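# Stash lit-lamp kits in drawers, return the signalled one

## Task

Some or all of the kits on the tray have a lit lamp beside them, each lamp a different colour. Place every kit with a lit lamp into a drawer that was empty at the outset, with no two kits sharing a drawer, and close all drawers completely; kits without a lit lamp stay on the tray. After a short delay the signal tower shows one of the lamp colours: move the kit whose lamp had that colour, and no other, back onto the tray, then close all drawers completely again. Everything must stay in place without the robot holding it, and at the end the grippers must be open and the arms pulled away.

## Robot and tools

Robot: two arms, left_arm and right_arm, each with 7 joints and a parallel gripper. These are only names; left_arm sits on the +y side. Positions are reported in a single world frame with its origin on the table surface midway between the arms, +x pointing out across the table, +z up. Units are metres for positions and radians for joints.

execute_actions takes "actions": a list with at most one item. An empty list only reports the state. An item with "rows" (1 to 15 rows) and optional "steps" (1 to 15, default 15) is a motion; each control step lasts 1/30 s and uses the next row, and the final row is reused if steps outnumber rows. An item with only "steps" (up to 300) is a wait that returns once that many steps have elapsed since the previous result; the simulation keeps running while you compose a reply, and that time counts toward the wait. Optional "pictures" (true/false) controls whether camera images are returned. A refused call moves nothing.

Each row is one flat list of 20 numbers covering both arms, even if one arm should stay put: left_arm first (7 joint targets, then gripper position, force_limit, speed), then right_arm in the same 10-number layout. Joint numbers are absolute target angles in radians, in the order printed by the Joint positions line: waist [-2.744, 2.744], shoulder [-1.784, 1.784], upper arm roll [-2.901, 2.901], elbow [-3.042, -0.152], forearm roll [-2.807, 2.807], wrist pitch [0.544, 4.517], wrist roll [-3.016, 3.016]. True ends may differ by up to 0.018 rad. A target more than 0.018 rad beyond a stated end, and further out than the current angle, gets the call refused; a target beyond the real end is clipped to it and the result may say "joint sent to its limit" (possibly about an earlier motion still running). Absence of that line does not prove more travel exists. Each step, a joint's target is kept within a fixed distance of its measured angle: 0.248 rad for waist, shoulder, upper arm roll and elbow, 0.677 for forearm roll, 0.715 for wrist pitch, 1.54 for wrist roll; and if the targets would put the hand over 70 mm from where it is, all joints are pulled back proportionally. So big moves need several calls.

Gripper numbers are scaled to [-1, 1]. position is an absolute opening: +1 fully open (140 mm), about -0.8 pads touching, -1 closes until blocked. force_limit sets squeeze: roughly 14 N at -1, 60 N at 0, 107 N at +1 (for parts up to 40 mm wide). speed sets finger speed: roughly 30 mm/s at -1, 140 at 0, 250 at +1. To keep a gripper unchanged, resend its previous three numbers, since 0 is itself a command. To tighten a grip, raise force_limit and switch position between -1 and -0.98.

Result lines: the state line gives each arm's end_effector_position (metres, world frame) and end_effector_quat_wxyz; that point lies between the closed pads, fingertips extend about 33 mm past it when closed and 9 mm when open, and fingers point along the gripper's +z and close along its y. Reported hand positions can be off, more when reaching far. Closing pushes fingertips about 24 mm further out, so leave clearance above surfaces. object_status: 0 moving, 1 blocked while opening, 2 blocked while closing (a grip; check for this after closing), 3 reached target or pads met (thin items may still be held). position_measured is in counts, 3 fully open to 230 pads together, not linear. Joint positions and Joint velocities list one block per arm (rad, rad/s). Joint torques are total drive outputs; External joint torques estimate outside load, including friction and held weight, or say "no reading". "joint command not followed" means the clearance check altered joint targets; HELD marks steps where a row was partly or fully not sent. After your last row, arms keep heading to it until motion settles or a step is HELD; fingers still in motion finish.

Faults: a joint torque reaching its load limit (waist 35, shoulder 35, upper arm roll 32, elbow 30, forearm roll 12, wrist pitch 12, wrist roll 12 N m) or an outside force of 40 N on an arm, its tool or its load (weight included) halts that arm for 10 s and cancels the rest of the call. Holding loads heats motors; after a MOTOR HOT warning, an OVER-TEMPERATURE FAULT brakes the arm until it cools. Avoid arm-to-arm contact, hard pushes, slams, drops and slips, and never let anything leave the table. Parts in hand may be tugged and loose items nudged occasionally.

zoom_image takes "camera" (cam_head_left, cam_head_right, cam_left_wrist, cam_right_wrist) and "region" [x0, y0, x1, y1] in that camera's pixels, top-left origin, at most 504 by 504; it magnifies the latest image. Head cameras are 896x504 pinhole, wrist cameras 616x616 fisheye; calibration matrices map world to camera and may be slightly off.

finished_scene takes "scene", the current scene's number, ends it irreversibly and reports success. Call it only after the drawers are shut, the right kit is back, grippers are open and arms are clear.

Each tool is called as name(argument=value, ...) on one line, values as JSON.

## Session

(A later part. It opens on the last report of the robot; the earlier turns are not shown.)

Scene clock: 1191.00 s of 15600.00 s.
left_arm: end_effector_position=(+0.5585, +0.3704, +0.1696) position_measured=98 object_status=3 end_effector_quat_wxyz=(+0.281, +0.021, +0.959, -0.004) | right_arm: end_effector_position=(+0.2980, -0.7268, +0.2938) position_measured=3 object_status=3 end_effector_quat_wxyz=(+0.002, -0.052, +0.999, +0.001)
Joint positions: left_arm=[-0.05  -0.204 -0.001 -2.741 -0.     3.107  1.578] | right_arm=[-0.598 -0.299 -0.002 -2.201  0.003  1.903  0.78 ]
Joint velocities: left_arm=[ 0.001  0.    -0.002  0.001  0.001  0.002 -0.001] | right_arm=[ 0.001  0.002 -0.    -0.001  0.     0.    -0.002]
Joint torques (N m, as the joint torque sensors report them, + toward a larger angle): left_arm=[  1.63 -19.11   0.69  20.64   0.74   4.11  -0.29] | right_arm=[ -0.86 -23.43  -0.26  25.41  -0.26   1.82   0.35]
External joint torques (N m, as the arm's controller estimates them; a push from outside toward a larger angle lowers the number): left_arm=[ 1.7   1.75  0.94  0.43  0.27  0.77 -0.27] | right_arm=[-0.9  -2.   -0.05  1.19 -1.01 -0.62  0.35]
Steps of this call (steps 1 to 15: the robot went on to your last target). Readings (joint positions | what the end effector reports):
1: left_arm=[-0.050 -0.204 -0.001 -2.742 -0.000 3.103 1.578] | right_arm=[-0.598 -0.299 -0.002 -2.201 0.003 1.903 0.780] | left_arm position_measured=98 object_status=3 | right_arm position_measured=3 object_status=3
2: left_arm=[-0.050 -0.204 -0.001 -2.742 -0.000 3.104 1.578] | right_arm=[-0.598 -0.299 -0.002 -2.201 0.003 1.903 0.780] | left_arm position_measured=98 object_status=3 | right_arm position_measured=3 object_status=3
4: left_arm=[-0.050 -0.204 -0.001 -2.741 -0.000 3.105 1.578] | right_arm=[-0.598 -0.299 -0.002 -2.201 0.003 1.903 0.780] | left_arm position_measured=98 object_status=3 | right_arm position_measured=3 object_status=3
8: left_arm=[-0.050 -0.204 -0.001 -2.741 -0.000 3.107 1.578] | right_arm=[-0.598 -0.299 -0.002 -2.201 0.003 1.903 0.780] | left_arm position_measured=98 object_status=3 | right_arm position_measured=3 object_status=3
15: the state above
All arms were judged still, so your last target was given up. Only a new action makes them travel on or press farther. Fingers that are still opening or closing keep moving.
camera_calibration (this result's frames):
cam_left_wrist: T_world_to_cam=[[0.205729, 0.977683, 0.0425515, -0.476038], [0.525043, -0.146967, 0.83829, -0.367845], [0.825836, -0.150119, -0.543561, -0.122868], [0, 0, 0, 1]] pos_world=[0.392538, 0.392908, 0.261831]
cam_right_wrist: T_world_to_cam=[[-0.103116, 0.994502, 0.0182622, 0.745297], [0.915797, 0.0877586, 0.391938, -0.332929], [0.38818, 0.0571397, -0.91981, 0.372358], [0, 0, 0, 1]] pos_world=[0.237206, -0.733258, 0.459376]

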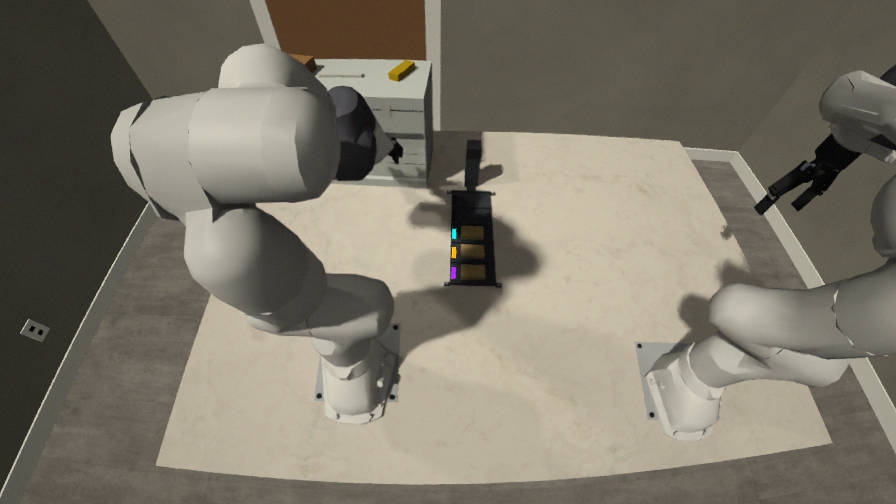

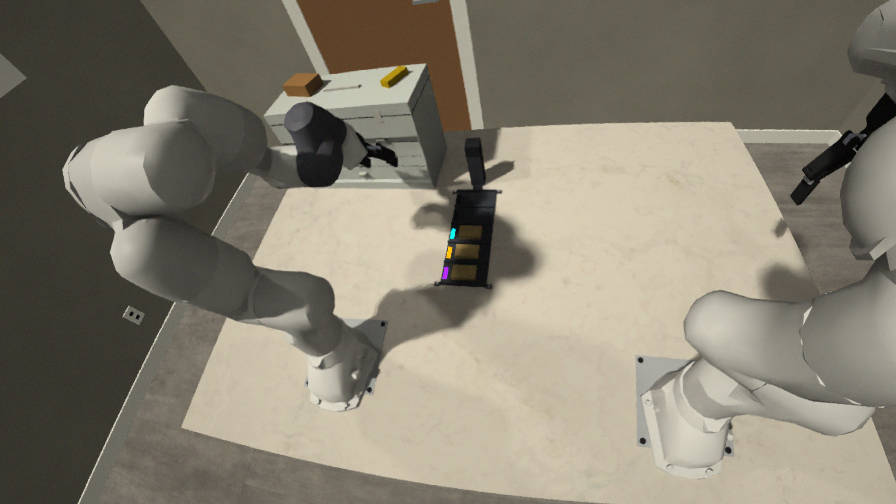

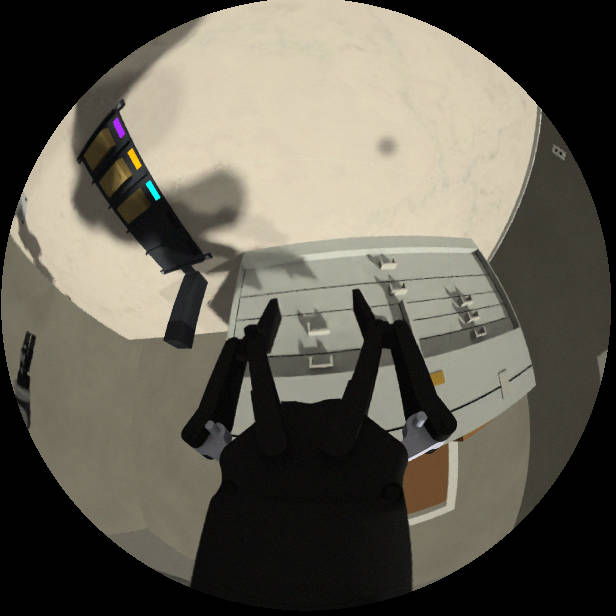

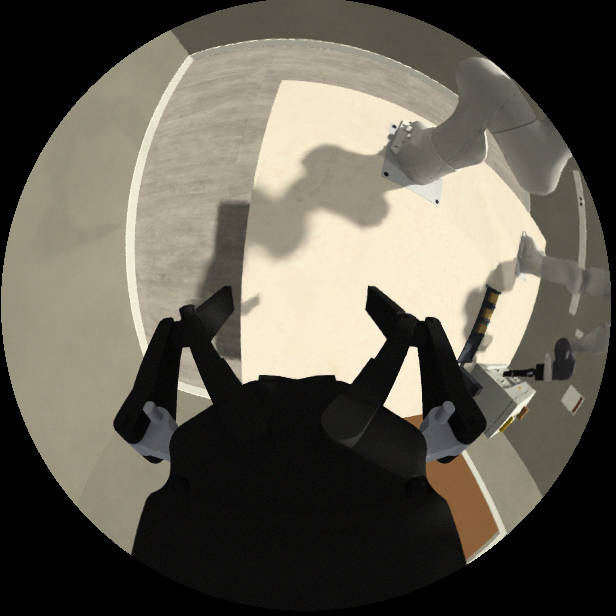

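execute_actions(actions=[{"rows":[[-0.047,-0.215,0,-2.735,0,3.09,1.571,0.25,-0.4,0,-0.6,-0.3,0,-2.2,0,1.9,0.785,1,0,0],[-0.047,-0.215,0,-2.725,0,3.085,1.571,0.25,-0.4,0,-0.6,-0.3,0,-2.2,0,1.9,0.785,1,0,0],[-0.047,-0.207,0,-2.715,0,3.08,1.571,0.25,-0.4,0,-0.6,-0.3,0,-2.2,0,1.9,0.785,1,0,0],[-0.047,-0.198,0,-2.705,0,3.078,1.571,0.25,-0.4,0,-0.6,-0.3,0,-2.2,0,1.9,0.785,1,0,0],[-0.047,-0.189,0,-2.695,0,3.076,1.571,0.25,-0.4,0,-0.6,-0.3,0,-2.2,0,1.9,0.785,1,0,0],[-0.047,-0.18,0,-2.685,0,3.075,1.571,0.25,-0.4,0,-0.6,-0.3,0,-2.2,0,1.9,0.785,1,0,0],[-0.047,-0.171,0,-2.675,0,3.074,1.571,0.25,-0.4,0,-0.6,-0.3,0,-2.2,0,1.9,0.785,1,0,0],[-0.047,-0.162,0,-2.665,0,3.073,1.571,0.25,-0.4,0,-0.6,-0.3,0,-2.2,0,1.9,0.785,1,0,0],[-0.047,-0.153,0,-2.655,0,3.072,1.571,0.25,-0.4,0,-0.6,-0.3,0,-2.2,0,1.9,0.785,1,0,0],[-0.047,-0.144,0,-2.645,0,3.071,1.571,0.25,-0.4,0,-0.6,-0.3,0,-2.2,0,1.9,0.785,1,0,0],[-0.047,-0.134,0,-2.634,0,3.071,1.571,0.25,-0.4,0,-0.6,-0.3,0,-2.2,0,1.9,0.785,1,0,0]],"steps":15}], pictures=false)

execute_actions(actions=[{"steps":15}])

zoom_image(camera="cam_left_wrist", region=[230, 230, 430, 400])

Scene clock: 1216.37 s of 15600.00 s.
left_arm: end_effector_position=(+0.5911, +0.3692, +0.1804) position_measured=98 object_status=3 end_effector_quat_wxyz=(+0.285, +0.021, +0.958, -0.004) | right_arm: end_effector_position=(+0.2980, -0.7268, +0.2938) position_measured=3 object_status=3 end_effector_quat_wxyz=(+0.002, -0.052, +0.999, +0.001)
Joint positions: left_arm=[-0.05  -0.139 -0.001 -2.639 -0.     3.078  1.578] | right_arm=[-0.598 -0.299 -0.002 -2.201  0.003  1.903  0.78 ]
Joint velocities: left_arm=[-0.     0.044 -0.     0.046  0.001 -0.02  -0.001] | right_arm=[-0.001 -0.    -0.    -0.001  0.    -0.     0.   ]
Joint torques (N m, as the joint torque sensors report them, + toward a larger angle): left_arm=[  1.48 -23.67   1.01  21.2    0.78   2.93  -0.28] | right_arm=[ -0.33 -23.87  -0.62  25.12  -0.19   1.8    0.37]
External joint torques (N m, as the arm's controller estimates them; a push from outside toward a larger angle lowers the number): left_arm=[ 1.49  0.58  1.13  0.69  0.3  -0.42 -0.27] | right_arm=[-0.21 -2.28 -0.24  0.8  -0.94 -0.65  0.37]
Steps of this call (steps 1 to 90: nothing new was sent; then 21.87 s passed at rest; steps 91 to 105: all 15 steps of this action). Readings (joint positions | what the end effector reports):
91: left_arm=[-0.050 -0.205 -0.001 -2.741 -0.000 3.105 1.578] | right_arm=[-0.598 -0.299 -0.002 -2.201 0.003 1.903 0.780] | left_arm position_measured=98 object_status=3 | right_arm position_measured=3 object_status=3
92: left_arm=[-0.050 -0.207 -0.001 -2.738 -0.000 3.102 1.578] | right_arm=[-0.598 -0.299 -0.002 -2.201 0.003 1.903 0.780] | left_arm position_measured=98 object_status=3 | right_arm position_measured=3 object_status=3
94: left_arm=[-0.050 -0.206 -0.001 -2.724 -0.000 3.096 1.578] | right_arm=[-0.598 -0.299 -0.002 -2.201 0.003 1.903 0.780] | left_arm position_measured=98 object_status=3 | right_arm position_measured=3 object_status=3
98: left_arm=[-0.050 -0.182 -0.001 -2.686 -0.000 3.087 1.578] | right_arm=[-0.598 -0.299 -0.002 -2.201 0.003 1.903 0.780] | left_arm position_measured=98 object_status=3 | right_arm position_measured=3 object_status=3
105: the state above

Scene clock: 1216.87 s of 15600.00 s.
left_arm: end_effector_position=(+0.5917, +0.3692, +0.1799) position_measured=98 object_status=3 end_effector_quat_wxyz=(+0.284, +0.021, +0.959, -0.004) | right_arm: end_effector_position=(+0.2980, -0.7268, +0.2938) position_measured=3 object_status=3 end_effector_quat_wxyz=(+0.002, -0.052, +0.999, +0.001)
Joint positions: left_arm=[-0.05  -0.136 -0.001 -2.636 -0.     3.075  1.578] | right_arm=[-0.598 -0.299 -0.002 -2.201  0.003  1.903  0.78 ]
Joint velocities: left_arm=[ 0.001  0.001  0.001 -0.     0.001 -0.002 -0.001] | right_arm=[-0.001  0.002 -0.001  0.001 -0.    -0.     0.001]
Joint torques (N m, as the joint torque sensors report them, + toward a larger angle): left_arm=[  1.02 -22.12   1.09  21.32   0.81   2.81  -0.29] | right_arm=[ -0.69 -23.33  -0.28  25.2   -0.22   1.81   0.39]
External joint torques (N m, as the arm's controller estimates them; a push from outside toward a larger angle lowers the number): left_arm=[ 1.    1.54  1.19  0.63  0.32 -0.53 -0.27] | right_arm=[-0.58 -1.71  0.1   0.83 -0.96 -0.65  0.39]
Steps of this call (steps 1 to 15: the robot went on to your last target). Readings (joint positions | what the end effector reports):
1: left_arm=[-0.050 -0.138 -0.001 -2.638 -0.000 3.078 1.578] | right_arm=[-0.598 -0.299 -0.002 -2.201 0.003 1.903 0.780] | left_arm position_measured=98 object_status=3 | right_arm position_measured=3 object_status=3
2: left_arm=[-0.050 -0.137 -0.001 -2.637 -0.000 3.077 1.578] | right_arm=[-0.598 -0.299 -0.002 -2.201 0.003 1.903 0.780] | left_arm position_measured=98 object_status=3 | right_arm position_measured=3 object_status=3
4: left_arm=[-0.050 -0.136 -0.001 -2.636 -0.000 3.077 1.578] | right_arm=[-0.598 -0.299 -0.002 -2.201 0.003 1.903 0.780] | left_arm position_measured=98 object_status=3 | right_arm position_measured=3 object_status=3
8: left_arm=[-0.050 -0.136 -0.001 -2.636 -0.000 3.076 1.578] | right_arm=[-0.598 -0.299 -0.002 -2.201 0.003 1.903 0.780] | left_arm position_measured=98 object_status=3 | right_arm position_measured=3 object_status=3
15: the state above
All arms were judged still, so your last target was given up. Only a new action makes them travel on or press farther. Fingers that are still opening or closing keep moving.
camera_calibration (this result's frames):
cam_left_wrist: T_world_to_cam=[[0.205349, 0.977727, 0.0433733, -0.482107], [0.520509, -0.146636, 0.841171, -0.392103], [0.828796, -0.150157, -0.539028, -0.147368], [0, 0, 0, 1]] pos_world=[0.425231, 0.391745, 0.2713]
cam_right_wrist: T_world_to_cam=[[-0.103116, 0.994502, 0.0182593, 0.745298], [0.915796, 0.0877595, 0.391938, -0.332929], [0.388181, 0.0571371, -0.91981, 0.372357], [0, 0, 0, 1]] pos_world=[0.237206, -0.733258, 0.459377]

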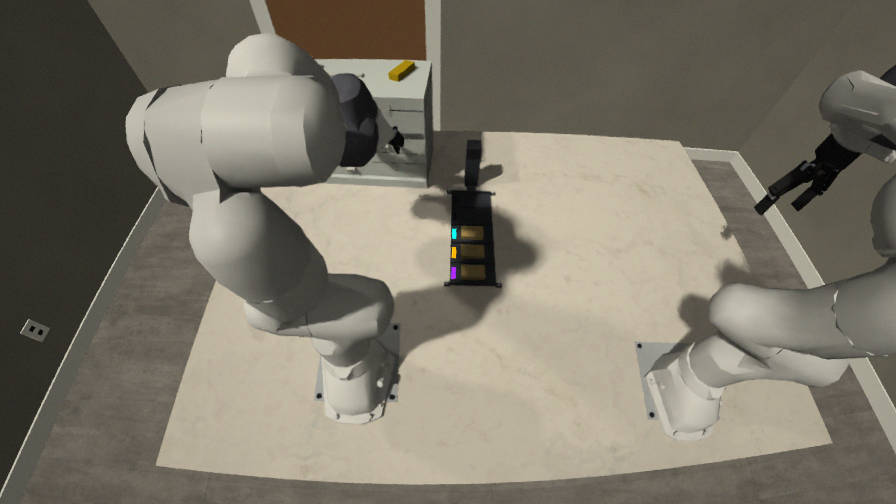

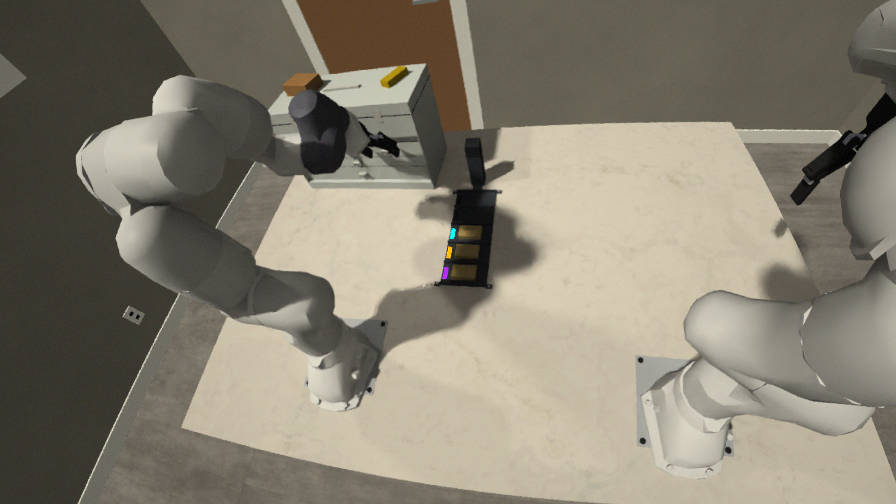

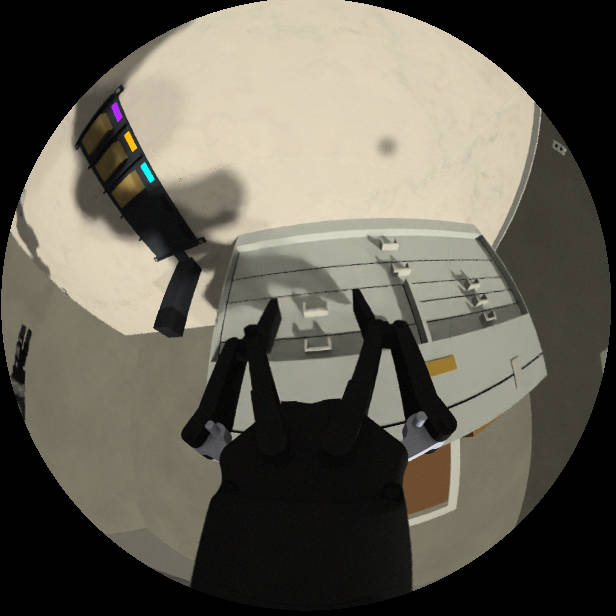

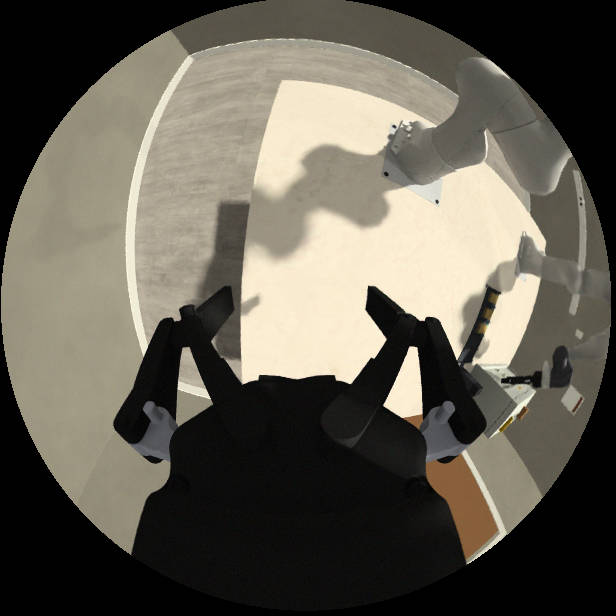

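Region (230, 230, 430, 400) of cam_left_wrist's 616x616 image, scaled by 2.520, with more detail than that image has; it fills the top 428 rows of this view, and the rest is white.

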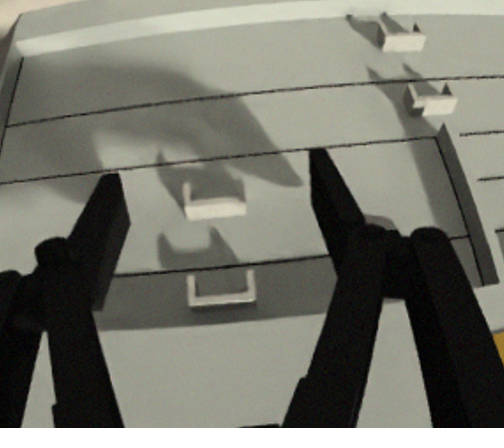

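execute_actions(actions=[{"rows":[[-0.047,-0.134,0,-2.634,0,3.071,1.571,-1,-0.4,-0.5,-0.6,-0.3,0,-2.2,0,1.9,0.785,1,0,0]],"steps":15}], pictures=false)

execute_actions(actions=[{"steps":25}], pictures=false)

Scene clock: 1231.90 s of 15600.00 s.
left_arm: end_effector_position=(+0.5916, +0.3693, +0.1797) position_measured=162 object_status=0 end_effector_quat_wxyz=(+0.284, +0.021, +0.959, -0.004) | right_arm: end_effector_position=(+0.2980, -0.7268, +0.2938) position_measured=3 object_status=3 end_effector_quat_wxyz=(+0.002, -0.052, +0.999, +0.001)
Joint positions: left_arm=[-0.05  -0.136 -0.001 -2.635 -0.     3.075  1.578] | right_arm=[-0.598 -0.299 -0.002 -2.201  0.003  1.903  0.78 ]
Joint velocities: left_arm=[-0.    -0.001 -0.    -0.    -0.     0.001  0.   ] | right_arm=[-0.002 -0.001  0.001 -0.002  0.001 -0.001  0.001]
Joint torques (N m, as the joint torque sensors report them, + toward a larger angle): left_arm=[  0.87 -21.52   1.47  21.68   0.76   2.93  -0.32] | right_arm=[ -0.51 -23.85  -0.61  25.02  -0.22   1.76   0.38]
External joint torques (N m, as the arm's controller estimates them; a push from outside toward a larger angle lowers the number): left_arm=[ 0.9   2.29  1.62  0.91  0.27 -0.43 -0.31] | right_arm=[-0.49 -2.21 -0.34  0.71 -0.97 -0.69  0.38]
Steps of this call (steps 1 to 90: nothing new was sent; then 11.53 s passed at rest; steps 91 to 105: all 15 steps of this action). Readings (joint positions | what the end effector reports):
91: left_arm=[-0.050 -0.136 -0.001 -2.635 -0.000 3.075 1.578] | right_arm=[-0.598 -0.299 -0.002 -2.201 0.003 1.903 0.780] | left_arm position_measured=98 object_status=0 | right_arm position_measured=3 object_status=3
92: left_arm=[-0.050 -0.136 -0.001 -2.635 -0.000 3.075 1.578] | right_arm=[-0.598 -0.299 -0.002 -2.201 0.003 1.903 0.780] | left_arm position_measured=102 object_status=0 | right_arm position_measured=3 object_status=3
94: left_arm=[-0.050 -0.136 -0.001 -2.635 -0.000 3.075 1.578] | right_arm=[-0.598 -0.299 -0.002 -2.201 0.003 1.903 0.780] | left_arm position_measured=111 object_status=0 | right_arm position_measured=3 object_status=3
98: left_arm=[-0.050 -0.136 -0.001 -2.635 -0.000 3.075 1.578] | right_arm=[-0.598 -0.299 -0.002 -2.201 0.003 1.903 0.780] | left_arm position_measured=129 object_status=0 | right_arm position_measured=3 object_status=3
105: the state above

Scene clock: 1232.73 s of 15600.00 s.
left_arm: end_effector_position=(+0.5917, +0.3678, +0.1799) position_measured=191 object_status=2 end_effector_quat_wxyz=(+0.284, +0.022, +0.959, -0.004) | right_arm: end_effector_position=(+0.2980, -0.7268, +0.2938) position_measured=3 object_status=3 end_effector_quat_wxyz=(+0.002, -0.052, +0.999, +0.001)
Joint positions: left_arm=[-0.051 -0.136 -0.003 -2.635 -0.     3.075  1.578] | right_arm=[-0.598 -0.299 -0.002 -2.201  0.003  1.903  0.78 ]
Joint velocities: left_arm=[ 0.001 -0.001  0.     0.001 -0.001 -0.     0.   ] | right_arm=[-0.001 -0.001 -0.001  0.001  0.001  0.002 -0.001]
Joint torques (N m, as the joint torque sensors report them, + toward a larger angle): left_arm=[  0.68 -22.3    1.94  21.03   0.66   2.88  -0.32] | right_arm=[ -0.83 -23.65  -0.42  25.34  -0.26   1.81   0.36]
External joint torques (N m, as the arm's controller estimates them; a push from outside toward a larger angle lowers the number): left_arm=[ 0.58  1.54  1.95  0.22  0.18 -0.49 -0.31] | right_arm=[-0.8  -1.85 -0.13  0.86 -1.01 -0.66  0.36]
Steps of this call (steps 1 to 15: the robot went on to your last target; steps 16 to 25: nothing new was sent). Readings (joint positions | what the end effector reports):
1: left_arm=[-0.050 -0.136 -0.001 -2.635 -0.000 3.075 1.578] | right_arm=[-0.598 -0.299 -0.002 -2.201 0.003 1.903 0.780] | left_arm position_measured=166 object_status=0 | right_arm position_measured=3 object_status=3
2: left_arm=[-0.050 -0.136 -0.001 -2.635 -0.000 3.075 1.578] | right_arm=[-0.598 -0.299 -0.002 -2.201 0.003 1.903 0.780] | left_arm position_measured=171 object_status=0 | right_arm position_measured=3 object_status=3
4: left_arm=[-0.050 -0.136 -0.001 -2.635 -0.000 3.075 1.578] | right_arm=[-0.598 -0.299 -0.002 -2.201 0.003 1.903 0.780] | left_arm position_measured=180 object_status=0 | right_arm position_measured=3 object_status=3
8: left_arm=[-0.051 -0.136 -0.003 -2.635 -0.000 3.075 1.578] | right_arm=[-0.598 -0.299 -0.002 -2.201 0.003 1.903 0.780] | left_arm position_measured=191 object_status=0 | right_arm position_measured=3 object_status=3
25: the state above
All arms were judged still, so your last target was given up. Only a new action makes them travel on or press farther. Fingers that are still opening or closing keep moving.

execute_actions(actions=[{"rows":[[-0.05,-0.148,0,-2.647,0,3.073,1.571,-1,-0.4,-0.5,-0.6,-0.3,0,-2.2,0,1.9,0.785,1,0,0],[-0.05,-0.16,0,-2.659,0,3.073,1.571,-1,-0.4,-0.5,-0.6,-0.3,0,-2.2,0,1.9,0.785,1,0,0],[-0.05,-0.173,0,-2.672,0,3.073,1.571,-1,-0.4,-0.5,-0.6,-0.3,0,-2.2,0,1.9,0.785,1,0,0],[-0.05,-0.185,0,-2.685,0,3.073,1.571,-1,-0.4,-0.5,-0.6,-0.3,0,-2.2,0,1.9,0.785,1,0,0],[-0.049,-0.198,0,-2.698,0,3.073,1.571,-1,-0.4,-0.5,-0.6,-0.3,0,-2.2,0,1.9,0.785,1,0,0],[-0.049,-0.211,0,-2.711,0,3.073,1.571,-1,-0.4,-0.5,-0.6,-0.3,0,-2.2,0,1.9,0.785,1,0,0],[-0.049,-0.223,0,-2.724,0,3.073,1.571,-1,-0.4,-0.5,-0.6,-0.3,0,-2.2,0,1.9,0.785,1,0,0],[-0.048,-0.236,0,-2.737,0,3.073,1.571,-1,-0.4,-0.5,-0.6,-0.3,0,-2.2,0,1.9,0.785,1,0,0],[-0.048,-0.249,0,-2.75,0,3.073,1.571,-1,-0.4,-0.5,-0.6,-0.3,0,-2.2,0,1.9,0.785,1,0,0],[-0.048,-0.261,0,-2.762,0,3.072,1.571,-1,-0.4,-0.5,-0.6,-0.3,0,-2.2,0,1.9,0.785,1,0,0],[-0.047,-0.274,0,-2.775,0,3.072,1.571,-1,-0.4,-0.5,-0.6,-0.3,0,-2.2,0,1.9,0.785,1,0,0],[-0.047,-0.2868,0,-2.7876,0,3.07,1.571,-1,-0.4,-0.5,-0.6,-0.3,0,-2.2,0,1.9,0.785,1,0,0],[-0.046,-0.301,0,-2.80,0,3.068,1.571,-1,-0.4,-0.5,-0.6,-0.3,0,-2.2,0,1.9,0.785,1,0,0],[-0.046,-0.315,0,-2.813,0,3.066,1.571,-1,-0.4,-0.5,-0.6,-0.3,0,-2.2,0,1.9,0.785,1,0,0],[-0.045,-0.329,0,-2.8255,0,3.064,1.571,-1,-0.4,-0.5,-0.6,-0.3,0,-2.2,0,1.9,0.785,1,0,0]],"steps":15}], pictures=false)

execute_actions(actions=[{"rows":[[-0.045,-0.343,0,-2.838,0,3.062,1.571,-1,-0.4,-0.5,-0.6,-0.3,0,-2.2,0,1.9,0.785,1,0,0],[-0.044,-0.357,0,-2.851,0,3.06,1.571,-1,-0.4,-0.5,-0.6,-0.3,0,-2.2,0,1.9,0.785,1,0,0],[-0.044,-0.372,0,-2.863,0,3.058,1.571,-1,-0.4,-0.5,-0.6,-0.3,0,-2.2,0,1.9,0.785,1,0,0],[-0.043,-0.386,0,-2.876,0,3.056,1.571,-1,-0.4,-0.5,-0.6,-0.3,0,-2.2,0,1.9,0.785,1,0,0],[-0.043,-0.4,0,-2.888,0,3.052,1.571,-1,-0.4,-0.5,-0.6,-0.3,0,-2.2,0,1.9,0.785,1,0,0],[-0.043,-0.414,0,-2.901,0,3.048,1.571,-1,-0.4,-0.5,-0.6,-0.3,0,-2.2,0,1.9,0.785,1,0,0],[-0.042,-0.4286,0,-2.9137,0,3.044,1.571,-1,-0.4,-0.5,-0.6,-0.3,0,-2.2,0,1.9,0.785,1,0,0],[-0.042,-0.446,0,-2.9265,0,3.04,1.571,-1,-0.4,-0.5,-0.6,-0.3,0,-2.2,0,1.9,0.785,1,0,0],[-0.042,-0.463,0,-2.939,0,3.035,1.571,-1,-0.4,-0.5,-0.6,-0.3,0,-2.2,0,1.9,0.785,1,0,0],[-0.041,-0.48,0,-2.952,0,3.03,1.571,-1,-0.4,-0.5,-0.6,-0.3,0,-2.2,0,1.9,0.785,1,0,0],[-0.041,-0.498,0,-2.965,0,3.025,1.571,-1,-0.4,-0.5,-0.6,-0.3,0,-2.2,0,1.9,0.785,1,0,0],[-0.04,-0.515,0,-2.978,0,3.02,1.571,-1,-0.4,-0.5,-0.6,-0.3,0,-2.2,0,1.9,0.785,1,0,0],[-0.04,-0.532,0,-2.991,0,3.02,1.571,-1,-0.4,-0.5,-0.6,-0.3,0,-2.2,0,1.9,0.785,1,0,0],[-0.04,-0.55,0,-3.004,0,3.02,1.571,-1,-0.4,-0.5,-0.6,-0.3,0,-2.2,0,1.9,0.785,1,0,0],[-0.04,-0.5672,0,-3.0165,0,3.02,1.571,-1,-0.4,-0.5,-0.6,-0.3,0,-2.2,0,1.9,0.785,1,0,0]],"steps":15}], pictures=false)

execute_actions(actions=[{"steps":15}])

Scene clock: 1278.93 s of 15600.00 s.
left_arm: end_effector_position=(+0.5382, +0.3708, +0.1808) position_measured=192 object_status=2 end_effector_quat_wxyz=(+0.282, +0.021, +0.959, -0.004) | right_arm: end_effector_position=(+0.2980, -0.7268, +0.2938) position_measured=3 object_status=3 end_effector_quat_wxyz=(+0.002, -0.052, +0.999, +0.001)
Joint positions: left_arm=[-0.05  -0.297 -0.002 -2.797 -0.     3.073  1.578] | right_arm=[-0.598 -0.299 -0.002 -2.201  0.003  1.903  0.78 ]
Joint velocities: left_arm=[ 0.004 -0.394 -0.001 -0.366  0.    -0.034  0.001] | right_arm=[-0.    -0.     0.     0.001 -0.     0.     0.002]
Joint torques (N m, as the joint torque sensors report them, + toward a larger angle): left_arm=[  1.7  -17.61   1.02  21.49   0.72   2.96  -0.2 ] | right_arm=[ -1.28 -23.82  -0.45  25.3   -0.26   1.83   0.39]
External joint torques (N m, as the arm's controller estimates them; a push from outside toward a larger angle lowers the number): left_arm=[ 1.65 -1.94  1.28 -1.07  0.24 -0.57 -0.19] | right_arm=[-1.24 -2.11 -0.16  0.89 -1.02 -0.63  0.39]
Steps of this call (steps 1 to 90: nothing new was sent; then 42.70 s passed at rest; steps 91 to 105: all 15 steps of this action). Readings (joint positions | what the end effector reports):
91: left_arm=[-0.051 -0.138 -0.003 -2.637 -0.000 3.075 1.578] | right_arm=[-0.598 -0.299 -0.002 -2.201 0.003 1.903 0.780] | left_arm position_measured=191 object_status=2 | right_arm position_measured=3 object_status=3
92: left_arm=[-0.051 -0.143 -0.003 -2.643 -0.000 3.075 1.578] | right_arm=[-0.598 -0.299 -0.002 -2.201 0.003 1.903 0.780] | left_arm position_measured=192 object_status=2 | right_arm position_measured=3 object_status=3
94: left_arm=[-0.051 -0.160 -0.003 -2.661 -0.000 3.075 1.578] | right_arm=[-0.598 -0.299 -0.002 -2.201 0.003 1.903 0.780] | left_arm position_measured=192 object_status=2 | right_arm position_measured=3 object_status=3
98: left_arm=[-0.051 -0.207 -0.002 -2.709 -0.000 3.075 1.578] | right_arm=[-0.598 -0.299 -0.002 -2.201 0.003 1.903 0.780] | left_arm position_measured=192 object_status=2 | right_arm position_measured=3 object_status=3
105: the state above

Scene clock: 1279.43 s of 15600.00 s.
left_arm: end_effector_position=(+0.4746, +0.3740, +0.1816) position_measured=192 object_status=2 end_effector_quat_wxyz=(+0.283, +0.021, +0.959, -0.004) | right_arm: end_effector_position=(+0.2980, -0.7268, +0.2938) position_measured=3 object_status=3 end_effector_quat_wxyz=(+0.002, -0.052, +0.999, +0.001)
Joint positions: left_arm=[-0.048 -0.528 -0.002 -2.988 -0.     3.035  1.578] | right_arm=[-0.598 -0.299 -0.002 -2.201  0.003  1.903  0.78 ]
Joint velocities: left_arm=[ 0.003 -0.492 -0.001 -0.377  0.    -0.078 -0.002] | right_arm=[ 0.001 -0.001 -0.001  0.     0.     0.    -0.   ]
Joint torques (N m, as the joint torque sensors report them, + toward a larger angle): left_arm=[ 4.03 -9.38  1.81 22.39  0.74  3.19 -0.2 ] | right_arm=[ -0.68 -23.44  -0.57  25.26  -0.25   1.79   0.4 ]
External joint torques (N m, as the arm's controller estimates them; a push from outside toward a larger angle lowers the number): left_arm=[ 4.15 -1.75  2.29 -0.77  0.22 -0.3  -0.18] | right_arm=[-0.75 -1.74 -0.4   0.86 -1.01 -0.67  0.4 ]
Steps of this call (steps 1 to 15: all 15 steps of this action). Readings (joint positions | what the end effector reports):
1: left_arm=[-0.050 -0.311 -0.002 -2.810 -0.000 3.071 1.578] | right_arm=[-0.598 -0.299 -0.002 -2.201 0.003 1.903 0.780] | left_arm position_measured=192 object_status=2 | right_arm position_measured=3 object_status=3
2: left_arm=[-0.050 -0.325 -0.002 -2.823 -0.000 3.070 1.578] | right_arm=[-0.598 -0.299 -0.002 -2.201 0.003 1.903 0.780] | left_arm position_measured=192 object_status=2 | right_arm position_measured=3 object_status=3
4: left_arm=[-0.049 -0.353 -0.002 -2.848 -0.000 3.067 1.578] | right_arm=[-0.598 -0.299 -0.002 -2.201 0.003 1.903 0.780] | left_arm position_measured=192 object_status=2 | right_arm position_measured=3 object_status=3
8: left_arm=[-0.049 -0.411 -0.002 -2.898 -0.000 3.059 1.578] | right_arm=[-0.598 -0.299 -0.002 -2.201 0.003 1.903 0.780] | left_arm position_measured=192 object_status=2 | right_arm position_measured=3 object_status=3
15: the state above

Scene clock: 1279.93 s of 15600.00 s.
left_arm: end_effector_position=(+0.4660, +0.3744, +0.1817) position_measured=192 object_status=2 end_effector_quat_wxyz=(+0.284, +0.021, +0.959, -0.004) | right_arm: end_effector_position=(+0.2980, -0.7268, +0.2938) position_measured=3 object_status=3 end_effector_quat_wxyz=(+0.002, -0.052, +0.999, +0.001)
Joint positions: left_arm=[-0.048 -0.564 -0.002 -3.014 -0.     3.026  1.578] | right_arm=[-0.598 -0.299 -0.002 -2.201  0.003  1.903  0.78 ]
Joint velocities: left_arm=[-0.001 -0.001  0.001 -0.     0.    -0.002 -0.001] | right_arm=[ 0.    -0.001 -0.001 -0.    -0.001 -0.    -0.001]
Joint torques (N m, as the joint torque sensors report them, + toward a larger angle): left_arm=[  3.89 -11.07   1.07  19.67   0.72   2.59  -0.27] | right_arm=[ -0.88 -23.72  -0.69  25.47  -0.24   1.81   0.44]
External joint torques (N m, as the arm's controller estimates them; a push from outside toward a larger angle lowers the number): left_arm=[ 3.88 -1.57  1.53 -1.7   0.2  -0.76 -0.25] | right_arm=[-0.86 -2.04 -0.42  1.13 -0.99 -0.64  0.44]
Steps of this call (steps 1 to 15: the robot went on to your last target). Readings (joint positions | what the end effector reports):
1: left_arm=[-0.048 -0.541 -0.002 -2.998 -0.000 3.033 1.578] | right_arm=[-0.598 -0.299 -0.002 -2.201 0.003 1.903 0.780] | left_arm position_measured=192 object_status=2 | right_arm position_measured=3 object_status=3
2: left_arm=[-0.048 -0.550 -0.002 -3.005 -0.000 3.031 1.578] | right_arm=[-0.598 -0.299 -0.002 -2.201 0.003 1.903 0.780] | left_arm position_measured=192 object_status=2 | right_arm position_measured=3 object_status=3
4: left_arm=[-0.048 -0.559 -0.002 -3.011 -0.000 3.029 1.578] | right_arm=[-0.598 -0.299 -0.002 -2.201 0.003 1.903 0.780] | left_arm position_measured=192 object_status=2 | right_arm position_measured=3 object_status=3
8: left_arm=[-0.048 -0.564 -0.002 -3.014 -0.000 3.027 1.578] | right_arm=[-0.598 -0.299 -0.002 -2.201 0.003 1.903 0.780] | left_arm position_measured=192 object_status=2 | right_arm position_measured=3 object_status=3
15: the state above
camera_calibration (this result's frames):
cam_left_wrist: T_world_to_cam=[[0.204556, 0.97785, 0.0443392, -0.461266], [0.520754, -0.147068, 0.840944, -0.327295], [0.828838, -0.14893, -0.539303, -0.0418702], [0, 0, 0, 1]] pos_world=[0.299499, 0.396678, 0.273108]
cam_right_wrist: T_world_to_cam=[[-0.103115, 0.994502, 0.0182542, 0.7453], [0.915796, 0.0877606, 0.391938, -0.332929], [0.388181, 0.057132, -0.91981, 0.372357], [0, 0, 0, 1]] pos_world=[0.237205, -0.733258, 0.459381]

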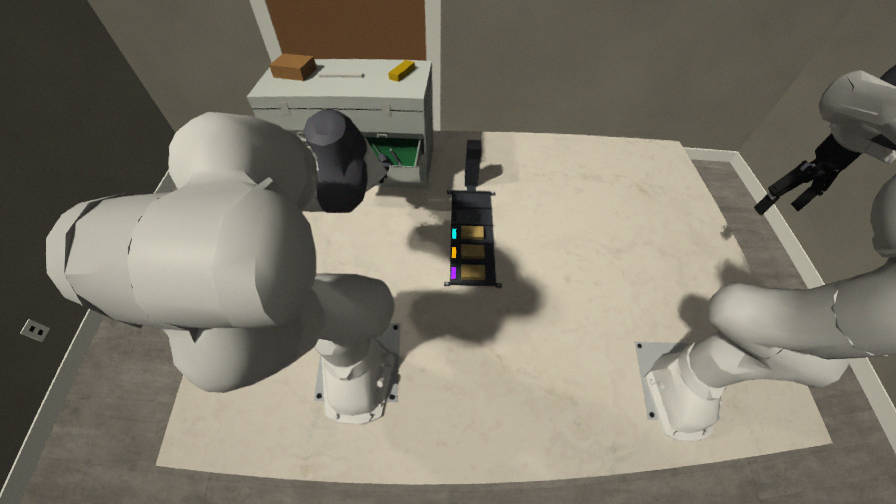

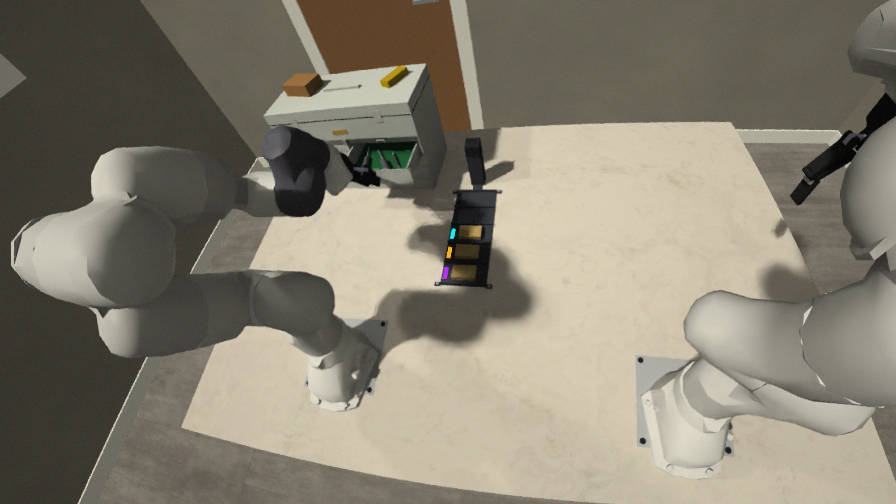

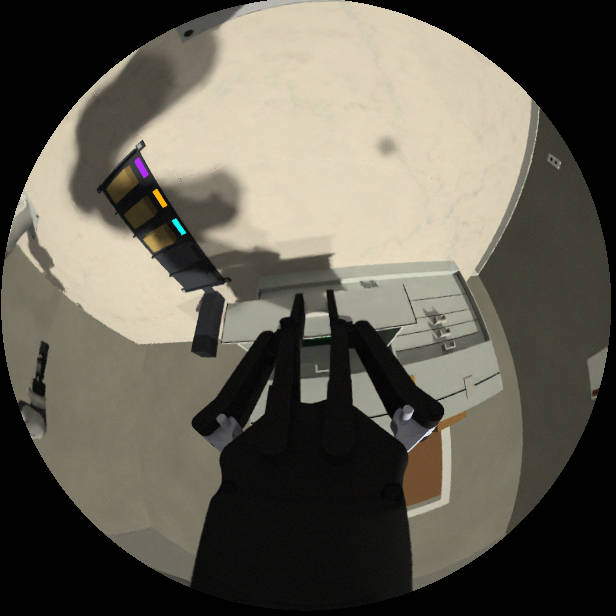

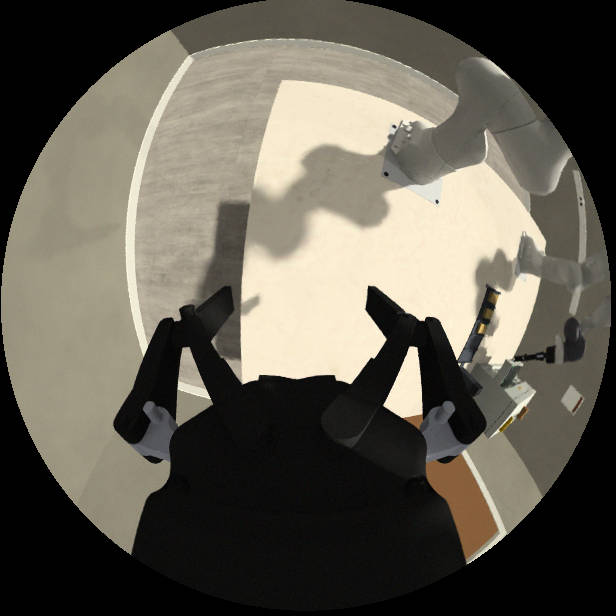

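execute_actions(actions=[{"rows":[[-0.048,-0.55,0,-3.004,0,3.03,1.571,-1,-0.4,-0.5,-0.6,-0.3,0,-2.2,0,1.9,0.785,1,0,0],[-0.048,-0.532,0,-2.991,0,3.036,1.571,-1,-0.4,-0.5,-0.6,-0.3,0,-2.2,0,1.9,0.785,1,0,0],[-0.048,-0.515,0,-2.978,0,3.042,1.571,-1,-0.4,-0.5,-0.6,-0.3,0,-2.2,0,1.9,0.785,1,0,0],[-0.048,-0.498,0,-2.965,0,3.048,1.571,-1,-0.4,-0.5,-0.6,-0.3,0,-2.2,0,1.9,0.785,1,0,0],[-0.048,-0.48,0,-2.952,0,3.053,1.571,-1,-0.4,-0.5,-0.6,-0.3,0,-2.2,0,1.9,0.785,1,0,0],[-0.048,-0.463,0,-2.939,0,3.058,1.571,-1,-0.4,-0.5,-0.6,-0.3,0,-2.2,0,1.9,0.785,1,0,0],[-0.048,-0.446,0,-2.9265,0,3.062,1.571,-1,-0.4,-0.5,-0.6,-0.3,0,-2.2,0,1.9,0.785,1,0,0],[-0.049,-0.4286,0,-2.9137,0,3.064,1.571,-1,-0.4,-0.5,-0.6,-0.3,0,-2.2,0,1.9,0.785,1,0,0],[-0.049,-0.414,0,-2.901,0,3.066,1.571,-1,-0.4,-0.5,-0.6,-0.3,0,-2.2,0,1.9,0.785,1,0,0],[-0.049,-0.4,0,-2.888,0,3.068,1.571,-1,-0.4,-0.5,-0.6,-0.3,0,-2.2,0,1.9,0.785,1,0,0],[-0.049,-0.386,0,-2.876,0,3.07,1.571,-1,-0.4,-0.5,-0.6,-0.3,0,-2.2,0,1.9,0.785,1,0,0],[-0.049,-0.372,0,-2.863,0,3.072,1.571,-1,-0.4,-0.5,-0.6,-0.3,0,-2.2,0,1.9,0.785,1,0,0],[-0.049,-0.357,0,-2.851,0,3.074,1.571,-1,-0.4,-0.5,-0.6,-0.3,0,-2.2,0,1.9,0.785,1,0,0],[-0.049,-0.343,0,-2.838,0,3.076,1.571,-1,-0.4,-0.5,-0.6,-0.3,0,-2.2,0,1.9,0.785,1,0,0],[-0.05,-0.329,0,-2.8255,0,3.078,1.571,-1,-0.4,-0.5,-0.6,-0.3,0,-2.2,0,1.9,0.785,1,0,0]],"steps":15}], pictures=false)

execute_actions(actions=[{"rows":[[-0.05,-0.315,0,-2.813,0,3.079,1.571,-1,-0.4,-0.5,-0.6,-0.3,0,-2.2,0,1.9,0.785,1,0,0],[-0.05,-0.301,0,-2.80,0,3.079,1.571,-1,-0.4,-0.5,-0.6,-0.3,0,-2.2,0,1.9,0.785,1,0,0],[-0.05,-0.2868,0,-2.7876,0,3.079,1.571,-1,-0.4,-0.5,-0.6,-0.3,0,-2.2,0,1.9,0.785,1,0,0],[-0.05,-0.274,0,-2.775,0,3.079,1.571,-1,-0.4,-0.5,-0.6,-0.3,0,-2.2,0,1.9,0.785,1,0,0],[-0.05,-0.261,0,-2.762,0,3.079,1.571,-1,-0.4,-0.5,-0.6,-0.3,0,-2.2,0,1.9,0.785,1,0,0],[-0.05,-0.249,0,-2.75,0,3.079,1.571,-1,-0.4,-0.5,-0.6,-0.3,0,-2.2,0,1.9,0.785,1,0,0],[-0.051,-0.236,0,-2.737,0,3.079,1.571,-1,-0.4,-0.5,-0.6,-0.3,0,-2.2,0,1.9,0.785,1,0,0],[-0.051,-0.223,0,-2.724,0,3.079,1.571,-1,-0.4,-0.5,-0.6,-0.3,0,-2.2,0,1.9,0.785,1,0,0],[-0.051,-0.211,0,-2.711,0,3.079,1.571,-1,-0.4,-0.5,-0.6,-0.3,0,-2.2,0,1.9,0.785,1,0,0],[-0.051,-0.198,0,-2.698,0,3.079,1.571,-1,-0.4,-0.5,-0.6,-0.3,0,-2.2,0,1.9,0.785,1,0,0],[-0.052,-0.185,0,-2.685,0,3.079,1.571,-1,-0.4,-0.5,-0.6,-0.3,0,-2.2,0,1.9,0.785,1,0,0],[-0.052,-0.173,0,-2.672,0,3.079,1.571,-1,-0.4,-0.5,-0.6,-0.3,0,-2.2,0,1.9,0.785,1,0,0],[-0.052,-0.164,0,-2.663,0,3.079,1.571,-1,-0.4,-0.5,-0.6,-0.3,0,-2.2,0,1.9,0.785,1,0,0],[-0.052,-0.156,0,-2.655,0,3.079,1.571,-1,-0.4,-0.5,-0.6,-0.3,0,-2.2,0,1.9,0.785,1,0,0],[-0.052,-0.15,0,-2.649,0,3.079,1.571,-1,-0.4,-0.5,-0.6,-0.3,0,-2.2,0,1.9,0.785,1,0,0]],"steps":15}], pictures=false)

execute_actions(actions=[{"rows":[[-0.052,-0.146,0,-2.645,0,3.079,1.571,-1,-0.4,-0.5,-0.6,-0.3,0,-2.2,0,1.9,0.785,1,0,0],[-0.052,-0.142,0,-2.641,0,3.079,1.571,-1,-0.4,-0.5,-0.6,-0.3,0,-2.2,0,1.9,0.785,1,0,0],[-0.052,-0.139,0,-2.638,0,3.079,1.571,-1,-0.4,-0.5,-0.6,-0.3,0,-2.2,0,1.9,0.785,1,0,0],[-0.052,-0.136,0,-2.635,0,3.079,1.571,-1,-0.4,-0.5,-0.6,-0.3,0,-2.2,0,1.9,0.785,1,0,0],[-0.052,-0.134,0,-2.633,0,3.079,1.571,-1,-0.4,-0.5,-0.6,-0.3,0,-2.2,0,1.9,0.785,1,0,0],[-0.052,-0.132,0,-2.631,0,3.079,1.571,-1,-0.4,-0.5,-0.6,-0.3,0,-2.2,0,1.9,0.785,1,0,0],[-0.052,-0.13,0,-2.629,0,3.079,1.571,-1,-0.4,-0.5,-0.6,-0.3,0,-2.2,0,1.9,0.785,1,0,0]],"steps":15}], pictures=false)

execute_actions(actions=[{"steps":10}], pictures=false)

Scene clock: 1337.03 s of 15600.00 s.
left_arm: end_effector_position=(+0.5188, +0.3718, +0.1811) position_measured=192 object_status=2 end_effector_quat_wxyz=(+0.281, +0.021, +0.959, -0.004) | right_arm: end_effector_position=(+0.2980, -0.7268, +0.2938) position_measured=3 object_status=3 end_effector_quat_wxyz=(+0.002, -0.052, +0.999, +0.001)
Joint positions: left_arm=[-0.049 -0.362 -0.002 -2.854 -0.     3.062  1.578] | right_arm=[-0.598 -0.299 -0.002 -2.201  0.003  1.903  0.78 ]
Joint velocities: left_arm=[-0.003  0.415 -0.     0.358  0.001  0.064 -0.   ] | right_arm=[ 0.001  0.003 -0.    -0.002 -0.001  0.001  0.   ]
Joint torques (N m, as the joint torque sensors report them, + toward a larger angle): left_arm=[  0.74 -16.11   1.42  20.24   0.71   4.3   -0.27] | right_arm=[ -0.88 -23.86  -0.59  25.33  -0.24   1.81   0.37]
External joint torques (N m, as the arm's controller estimates them; a push from outside toward a larger angle lowers the number): left_arm=[ 0.8   2.39  1.74  1.21  0.21  1.07 -0.25] | right_arm=[-0.93 -2.45 -0.4   1.12 -1.   -0.63  0.38]
Steps of this call (steps 1 to 15: the robot went on to your last target; steps 16 to 90: nothing new was sent; then 53.60 s passed at rest; steps 91 to 105: all 15 steps of this action). Readings (joint positions | what the end effector reports):
91: left_arm=[-0.048 -0.562 -0.002 -3.013 -0.000 3.026 1.578] | right_arm=[-0.598 -0.299 -0.002 -2.201 0.003 1.903 0.780] | left_arm position_measured=192 object_status=2 | right_arm position_measured=3 object_status=3
92: left_arm=[-0.048 -0.555 -0.002 -3.007 -0.000 3.026 1.578] | right_arm=[-0.598 -0.299 -0.002 -2.201 0.003 1.903 0.780] | left_arm position_measured=192 object_status=2 | right_arm position_measured=3 object_status=3
94: left_arm=[-0.049 -0.531 -0.002 -2.989 -0.000 3.031 1.578] | right_arm=[-0.598 -0.299 -0.002 -2.201 0.003 1.903 0.780] | left_arm position_measured=192 object_status=2 | right_arm position_measured=3 object_status=3
98: left_arm=[-0.049 -0.467 -0.002 -2.941 -0.000 3.045 1.578] | right_arm=[-0.598 -0.299 -0.002 -2.201 0.003 1.903 0.780] | left_arm position_measured=192 object_status=2 | right_arm position_measured=3 object_status=3
105: the state above

Scene clock: 1337.53 s of 15600.00 s.
left_arm: end_effector_position=(+0.5798, +0.3685, +0.1802) position_measured=192 object_status=2 end_effector_quat_wxyz=(+0.282, +0.022, +0.959, -0.004) | right_arm: end_effector_position=(+0.2980, -0.7268, +0.2938) position_measured=3 object_status=3 end_effector_quat_wxyz=(+0.002, -0.052, +0.999, +0.001)
Joint positions: left_arm=[-0.051 -0.17  -0.002 -2.67  -0.     3.072  1.578] | right_arm=[-0.598 -0.299 -0.002 -2.201  0.003  1.903  0.78 ]
Joint velocities: left_arm=[-0.003  0.248 -0.001  0.253  0.     0.007 -0.   ] | right_arm=[-0.001  0.    -0.     0.001  0.001  0.001  0.001]
Joint torques (N m, as the joint torque sensors report them, + toward a larger angle): left_arm=[ -1.42 -21.18   1.6   19.81   0.75   4.23  -0.32] | right_arm=[ -0.66 -23.98  -0.14  25.35  -0.25   1.79   0.39]
External joint torques (N m, as the arm's controller estimates them; a push from outside toward a larger angle lowers the number): left_arm=[-1.43  3.16  1.76  0.49  0.27  0.99 -0.3 ] | right_arm=[-0.66 -2.31  0.11  0.98 -1.01 -0.66  0.39]
Steps of this call (steps 1 to 15: all 15 steps of this action). Readings (joint positions | what the end effector reports):
1: left_arm=[-0.049 -0.347 -0.002 -2.841 -0.000 3.064 1.578] | right_arm=[-0.598 -0.299 -0.002 -2.201 0.003 1.903 0.780] | left_arm position_measured=192 object_status=2 | right_arm position_measured=3 object_status=3
2: left_arm=[-0.050 -0.333 -0.002 -2.829 -0.000 3.066 1.578] | right_arm=[-0.598 -0.299 -0.002 -2.201 0.003 1.903 0.780] | left_arm position_measured=192 object_status=2 | right_arm position_measured=3 object_status=3
4: left_arm=[-0.050 -0.305 -0.002 -2.804 -0.000 3.069 1.578] | right_arm=[-0.598 -0.299 -0.002 -2.201 0.003 1.903 0.780] | left_arm position_measured=192 object_status=2 | right_arm position_measured=3 object_status=3
8: left_arm=[-0.050 -0.253 -0.002 -2.753 -0.000 3.071 1.578] | right_arm=[-0.598 -0.299 -0.002 -2.201 0.003 1.903 0.780] | left_arm position_measured=192 object_status=2 | right_arm position_measured=3 object_status=3
15: the state above

Scene clock: 1338.03 s of 15600.00 s.
left_arm: end_effector_position=(+0.5921, +0.3678, +0.1799) position_measured=192 object_status=2 end_effector_quat_wxyz=(+0.283, +0.022, +0.959, -0.004) | right_arm: end_effector_position=(+0.2980, -0.7268, +0.2938) position_measured=3 object_status=3 end_effector_quat_wxyz=(+0.002, -0.052, +0.999, +0.001)
Joint positions: left_arm=[-0.051 -0.135 -0.002 -2.633 -0.     3.073  1.578] | right_arm=[-0.598 -0.299 -0.002 -2.201  0.003  1.903  0.78 ]
Joint velocities: left_arm=[ 0.001 -0.001  0.     0.     0.    -0.    -0.002] | right_arm=[ 0.    -0.    -0.     0.001  0.002  0.001  0.   ]
Joint torques (N m, as the joint torque sensors report them, + toward a larger angle): left_arm=[ -1.47 -20.48   1.26  22.76   0.77   4.47  -0.29] | right_arm=[ -0.75 -23.47  -0.46  25.36  -0.24   1.8    0.35]
External joint torques (N m, as the arm's controller estimates them; a push from outside toward a larger angle lowers the number): left_arm=[-1.55  3.37  1.3   2.02  0.29  1.11 -0.28] | right_arm=[-0.83 -1.74 -0.29  0.96 -1.   -0.66  0.35]
Steps of this call (steps 1 to 15: all 15 steps of this action). Readings (joint positions | what the end effector reports):
1: left_arm=[-0.051 -0.163 -0.002 -2.662 -0.000 3.073 1.578] | right_arm=[-0.598 -0.299 -0.002 -2.201 0.003 1.903 0.780] | left_arm position_measured=192 object_status=2 | right_arm position_measured=3 object_status=3
2: left_arm=[-0.051 -0.156 -0.002 -2.656 -0.000 3.073 1.578] | right_arm=[-0.598 -0.299 -0.002 -2.201 0.003 1.903 0.780] | left_arm position_measured=192 object_status=2 | right_arm position_measured=3 object_status=3
4: left_arm=[-0.051 -0.147 -0.002 -2.646 -0.000 3.073 1.578] | right_arm=[-0.598 -0.299 -0.002 -2.201 0.003 1.903 0.780] | left_arm position_measured=192 object_status=2 | right_arm position_measured=3 object_status=3
8: left_arm=[-0.051 -0.136 -0.002 -2.635 -0.000 3.073 1.578] | right_arm=[-0.598 -0.299 -0.002 -2.201 0.003 1.903 0.780] | left_arm position_measured=192 object_status=2 | right_arm position_measured=3 object_status=3
15: the state above

Scene clock: 1338.37 s of 15600.00 s.
left_arm: end_effector_position=(+0.5921, +0.3678, +0.1799) position_measured=192 object_status=2 end_effector_quat_wxyz=(+0.283, +0.022, +0.959, -0.004) | right_arm: end_effector_position=(+0.2980, -0.7268, +0.2938) position_measured=3 object_status=3 end_effector_quat_wxyz=(+0.002, -0.052, +0.999, +0.001)
Joint positions: left_arm=[-0.051 -0.135 -0.002 -2.633 -0.     3.073  1.578] | right_arm=[-0.598 -0.299 -0.002 -2.201  0.003  1.903  0.78 ]
Joint velocities: left_arm=[ 0.001  0.     0.002  0.     0.001 -0.001 -0.001] | right_arm=[-0.     0.001  0.001  0.     0.    -0.     0.   ]
Joint torques (N m, as the joint torque sensors report them, + toward a larger angle): left_arm=[ -0.52 -20.86   1.8   22.86   0.67   4.35  -0.26] | right_arm=[ -0.91 -23.81  -0.48  25.12  -0.25   1.74   0.37]
External joint torques (N m, as the arm's controller estimates them; a push from outside toward a larger angle lowers the number): left_arm=[-0.54  2.92  1.89  2.13  0.18  0.99 -0.24] | right_arm=[-0.98 -2.24 -0.3   0.82 -1.01 -0.7   0.37]
Steps of this call (steps 1 to 10: the robot went on to your last target). Readings (joint positions | what the end effector reports):
1: left_arm=[-0.051 -0.135 -0.002 -2.633 -0.000 3.073 1.578] | right_arm=[-0.598 -0.299 -0.002 -2.201 0.003 1.903 0.780] | left_arm position_measured=192 object_status=2 | right_arm position_measured=3 object_status=3
2: left_arm=[-0.051 -0.135 -0.002 -2.633 -0.000 3.073 1.578] | right_arm=[-0.598 -0.299 -0.002 -2.201 0.003 1.903 0.780] | left_arm position_measured=192 object_status=2 | right_arm position_measured=3 object_status=3
4: left_arm=[-0.051 -0.135 -0.002 -2.633 -0.000 3.073 1.578] | right_arm=[-0.598 -0.299 -0.002 -2.201 0.003 1.903 0.780] | left_arm position_measured=192 object_status=2 | right_arm position_measured=3 object_status=3
8: left_arm=[-0.051 -0.135 -0.002 -2.633 -0.000 3.073 1.578] | right_arm=[-0.598 -0.299 -0.002 -2.201 0.003 1.903 0.780] | left_arm position_measured=192 object_status=2 | right_arm position_measured=3 object_status=3
10: the state above


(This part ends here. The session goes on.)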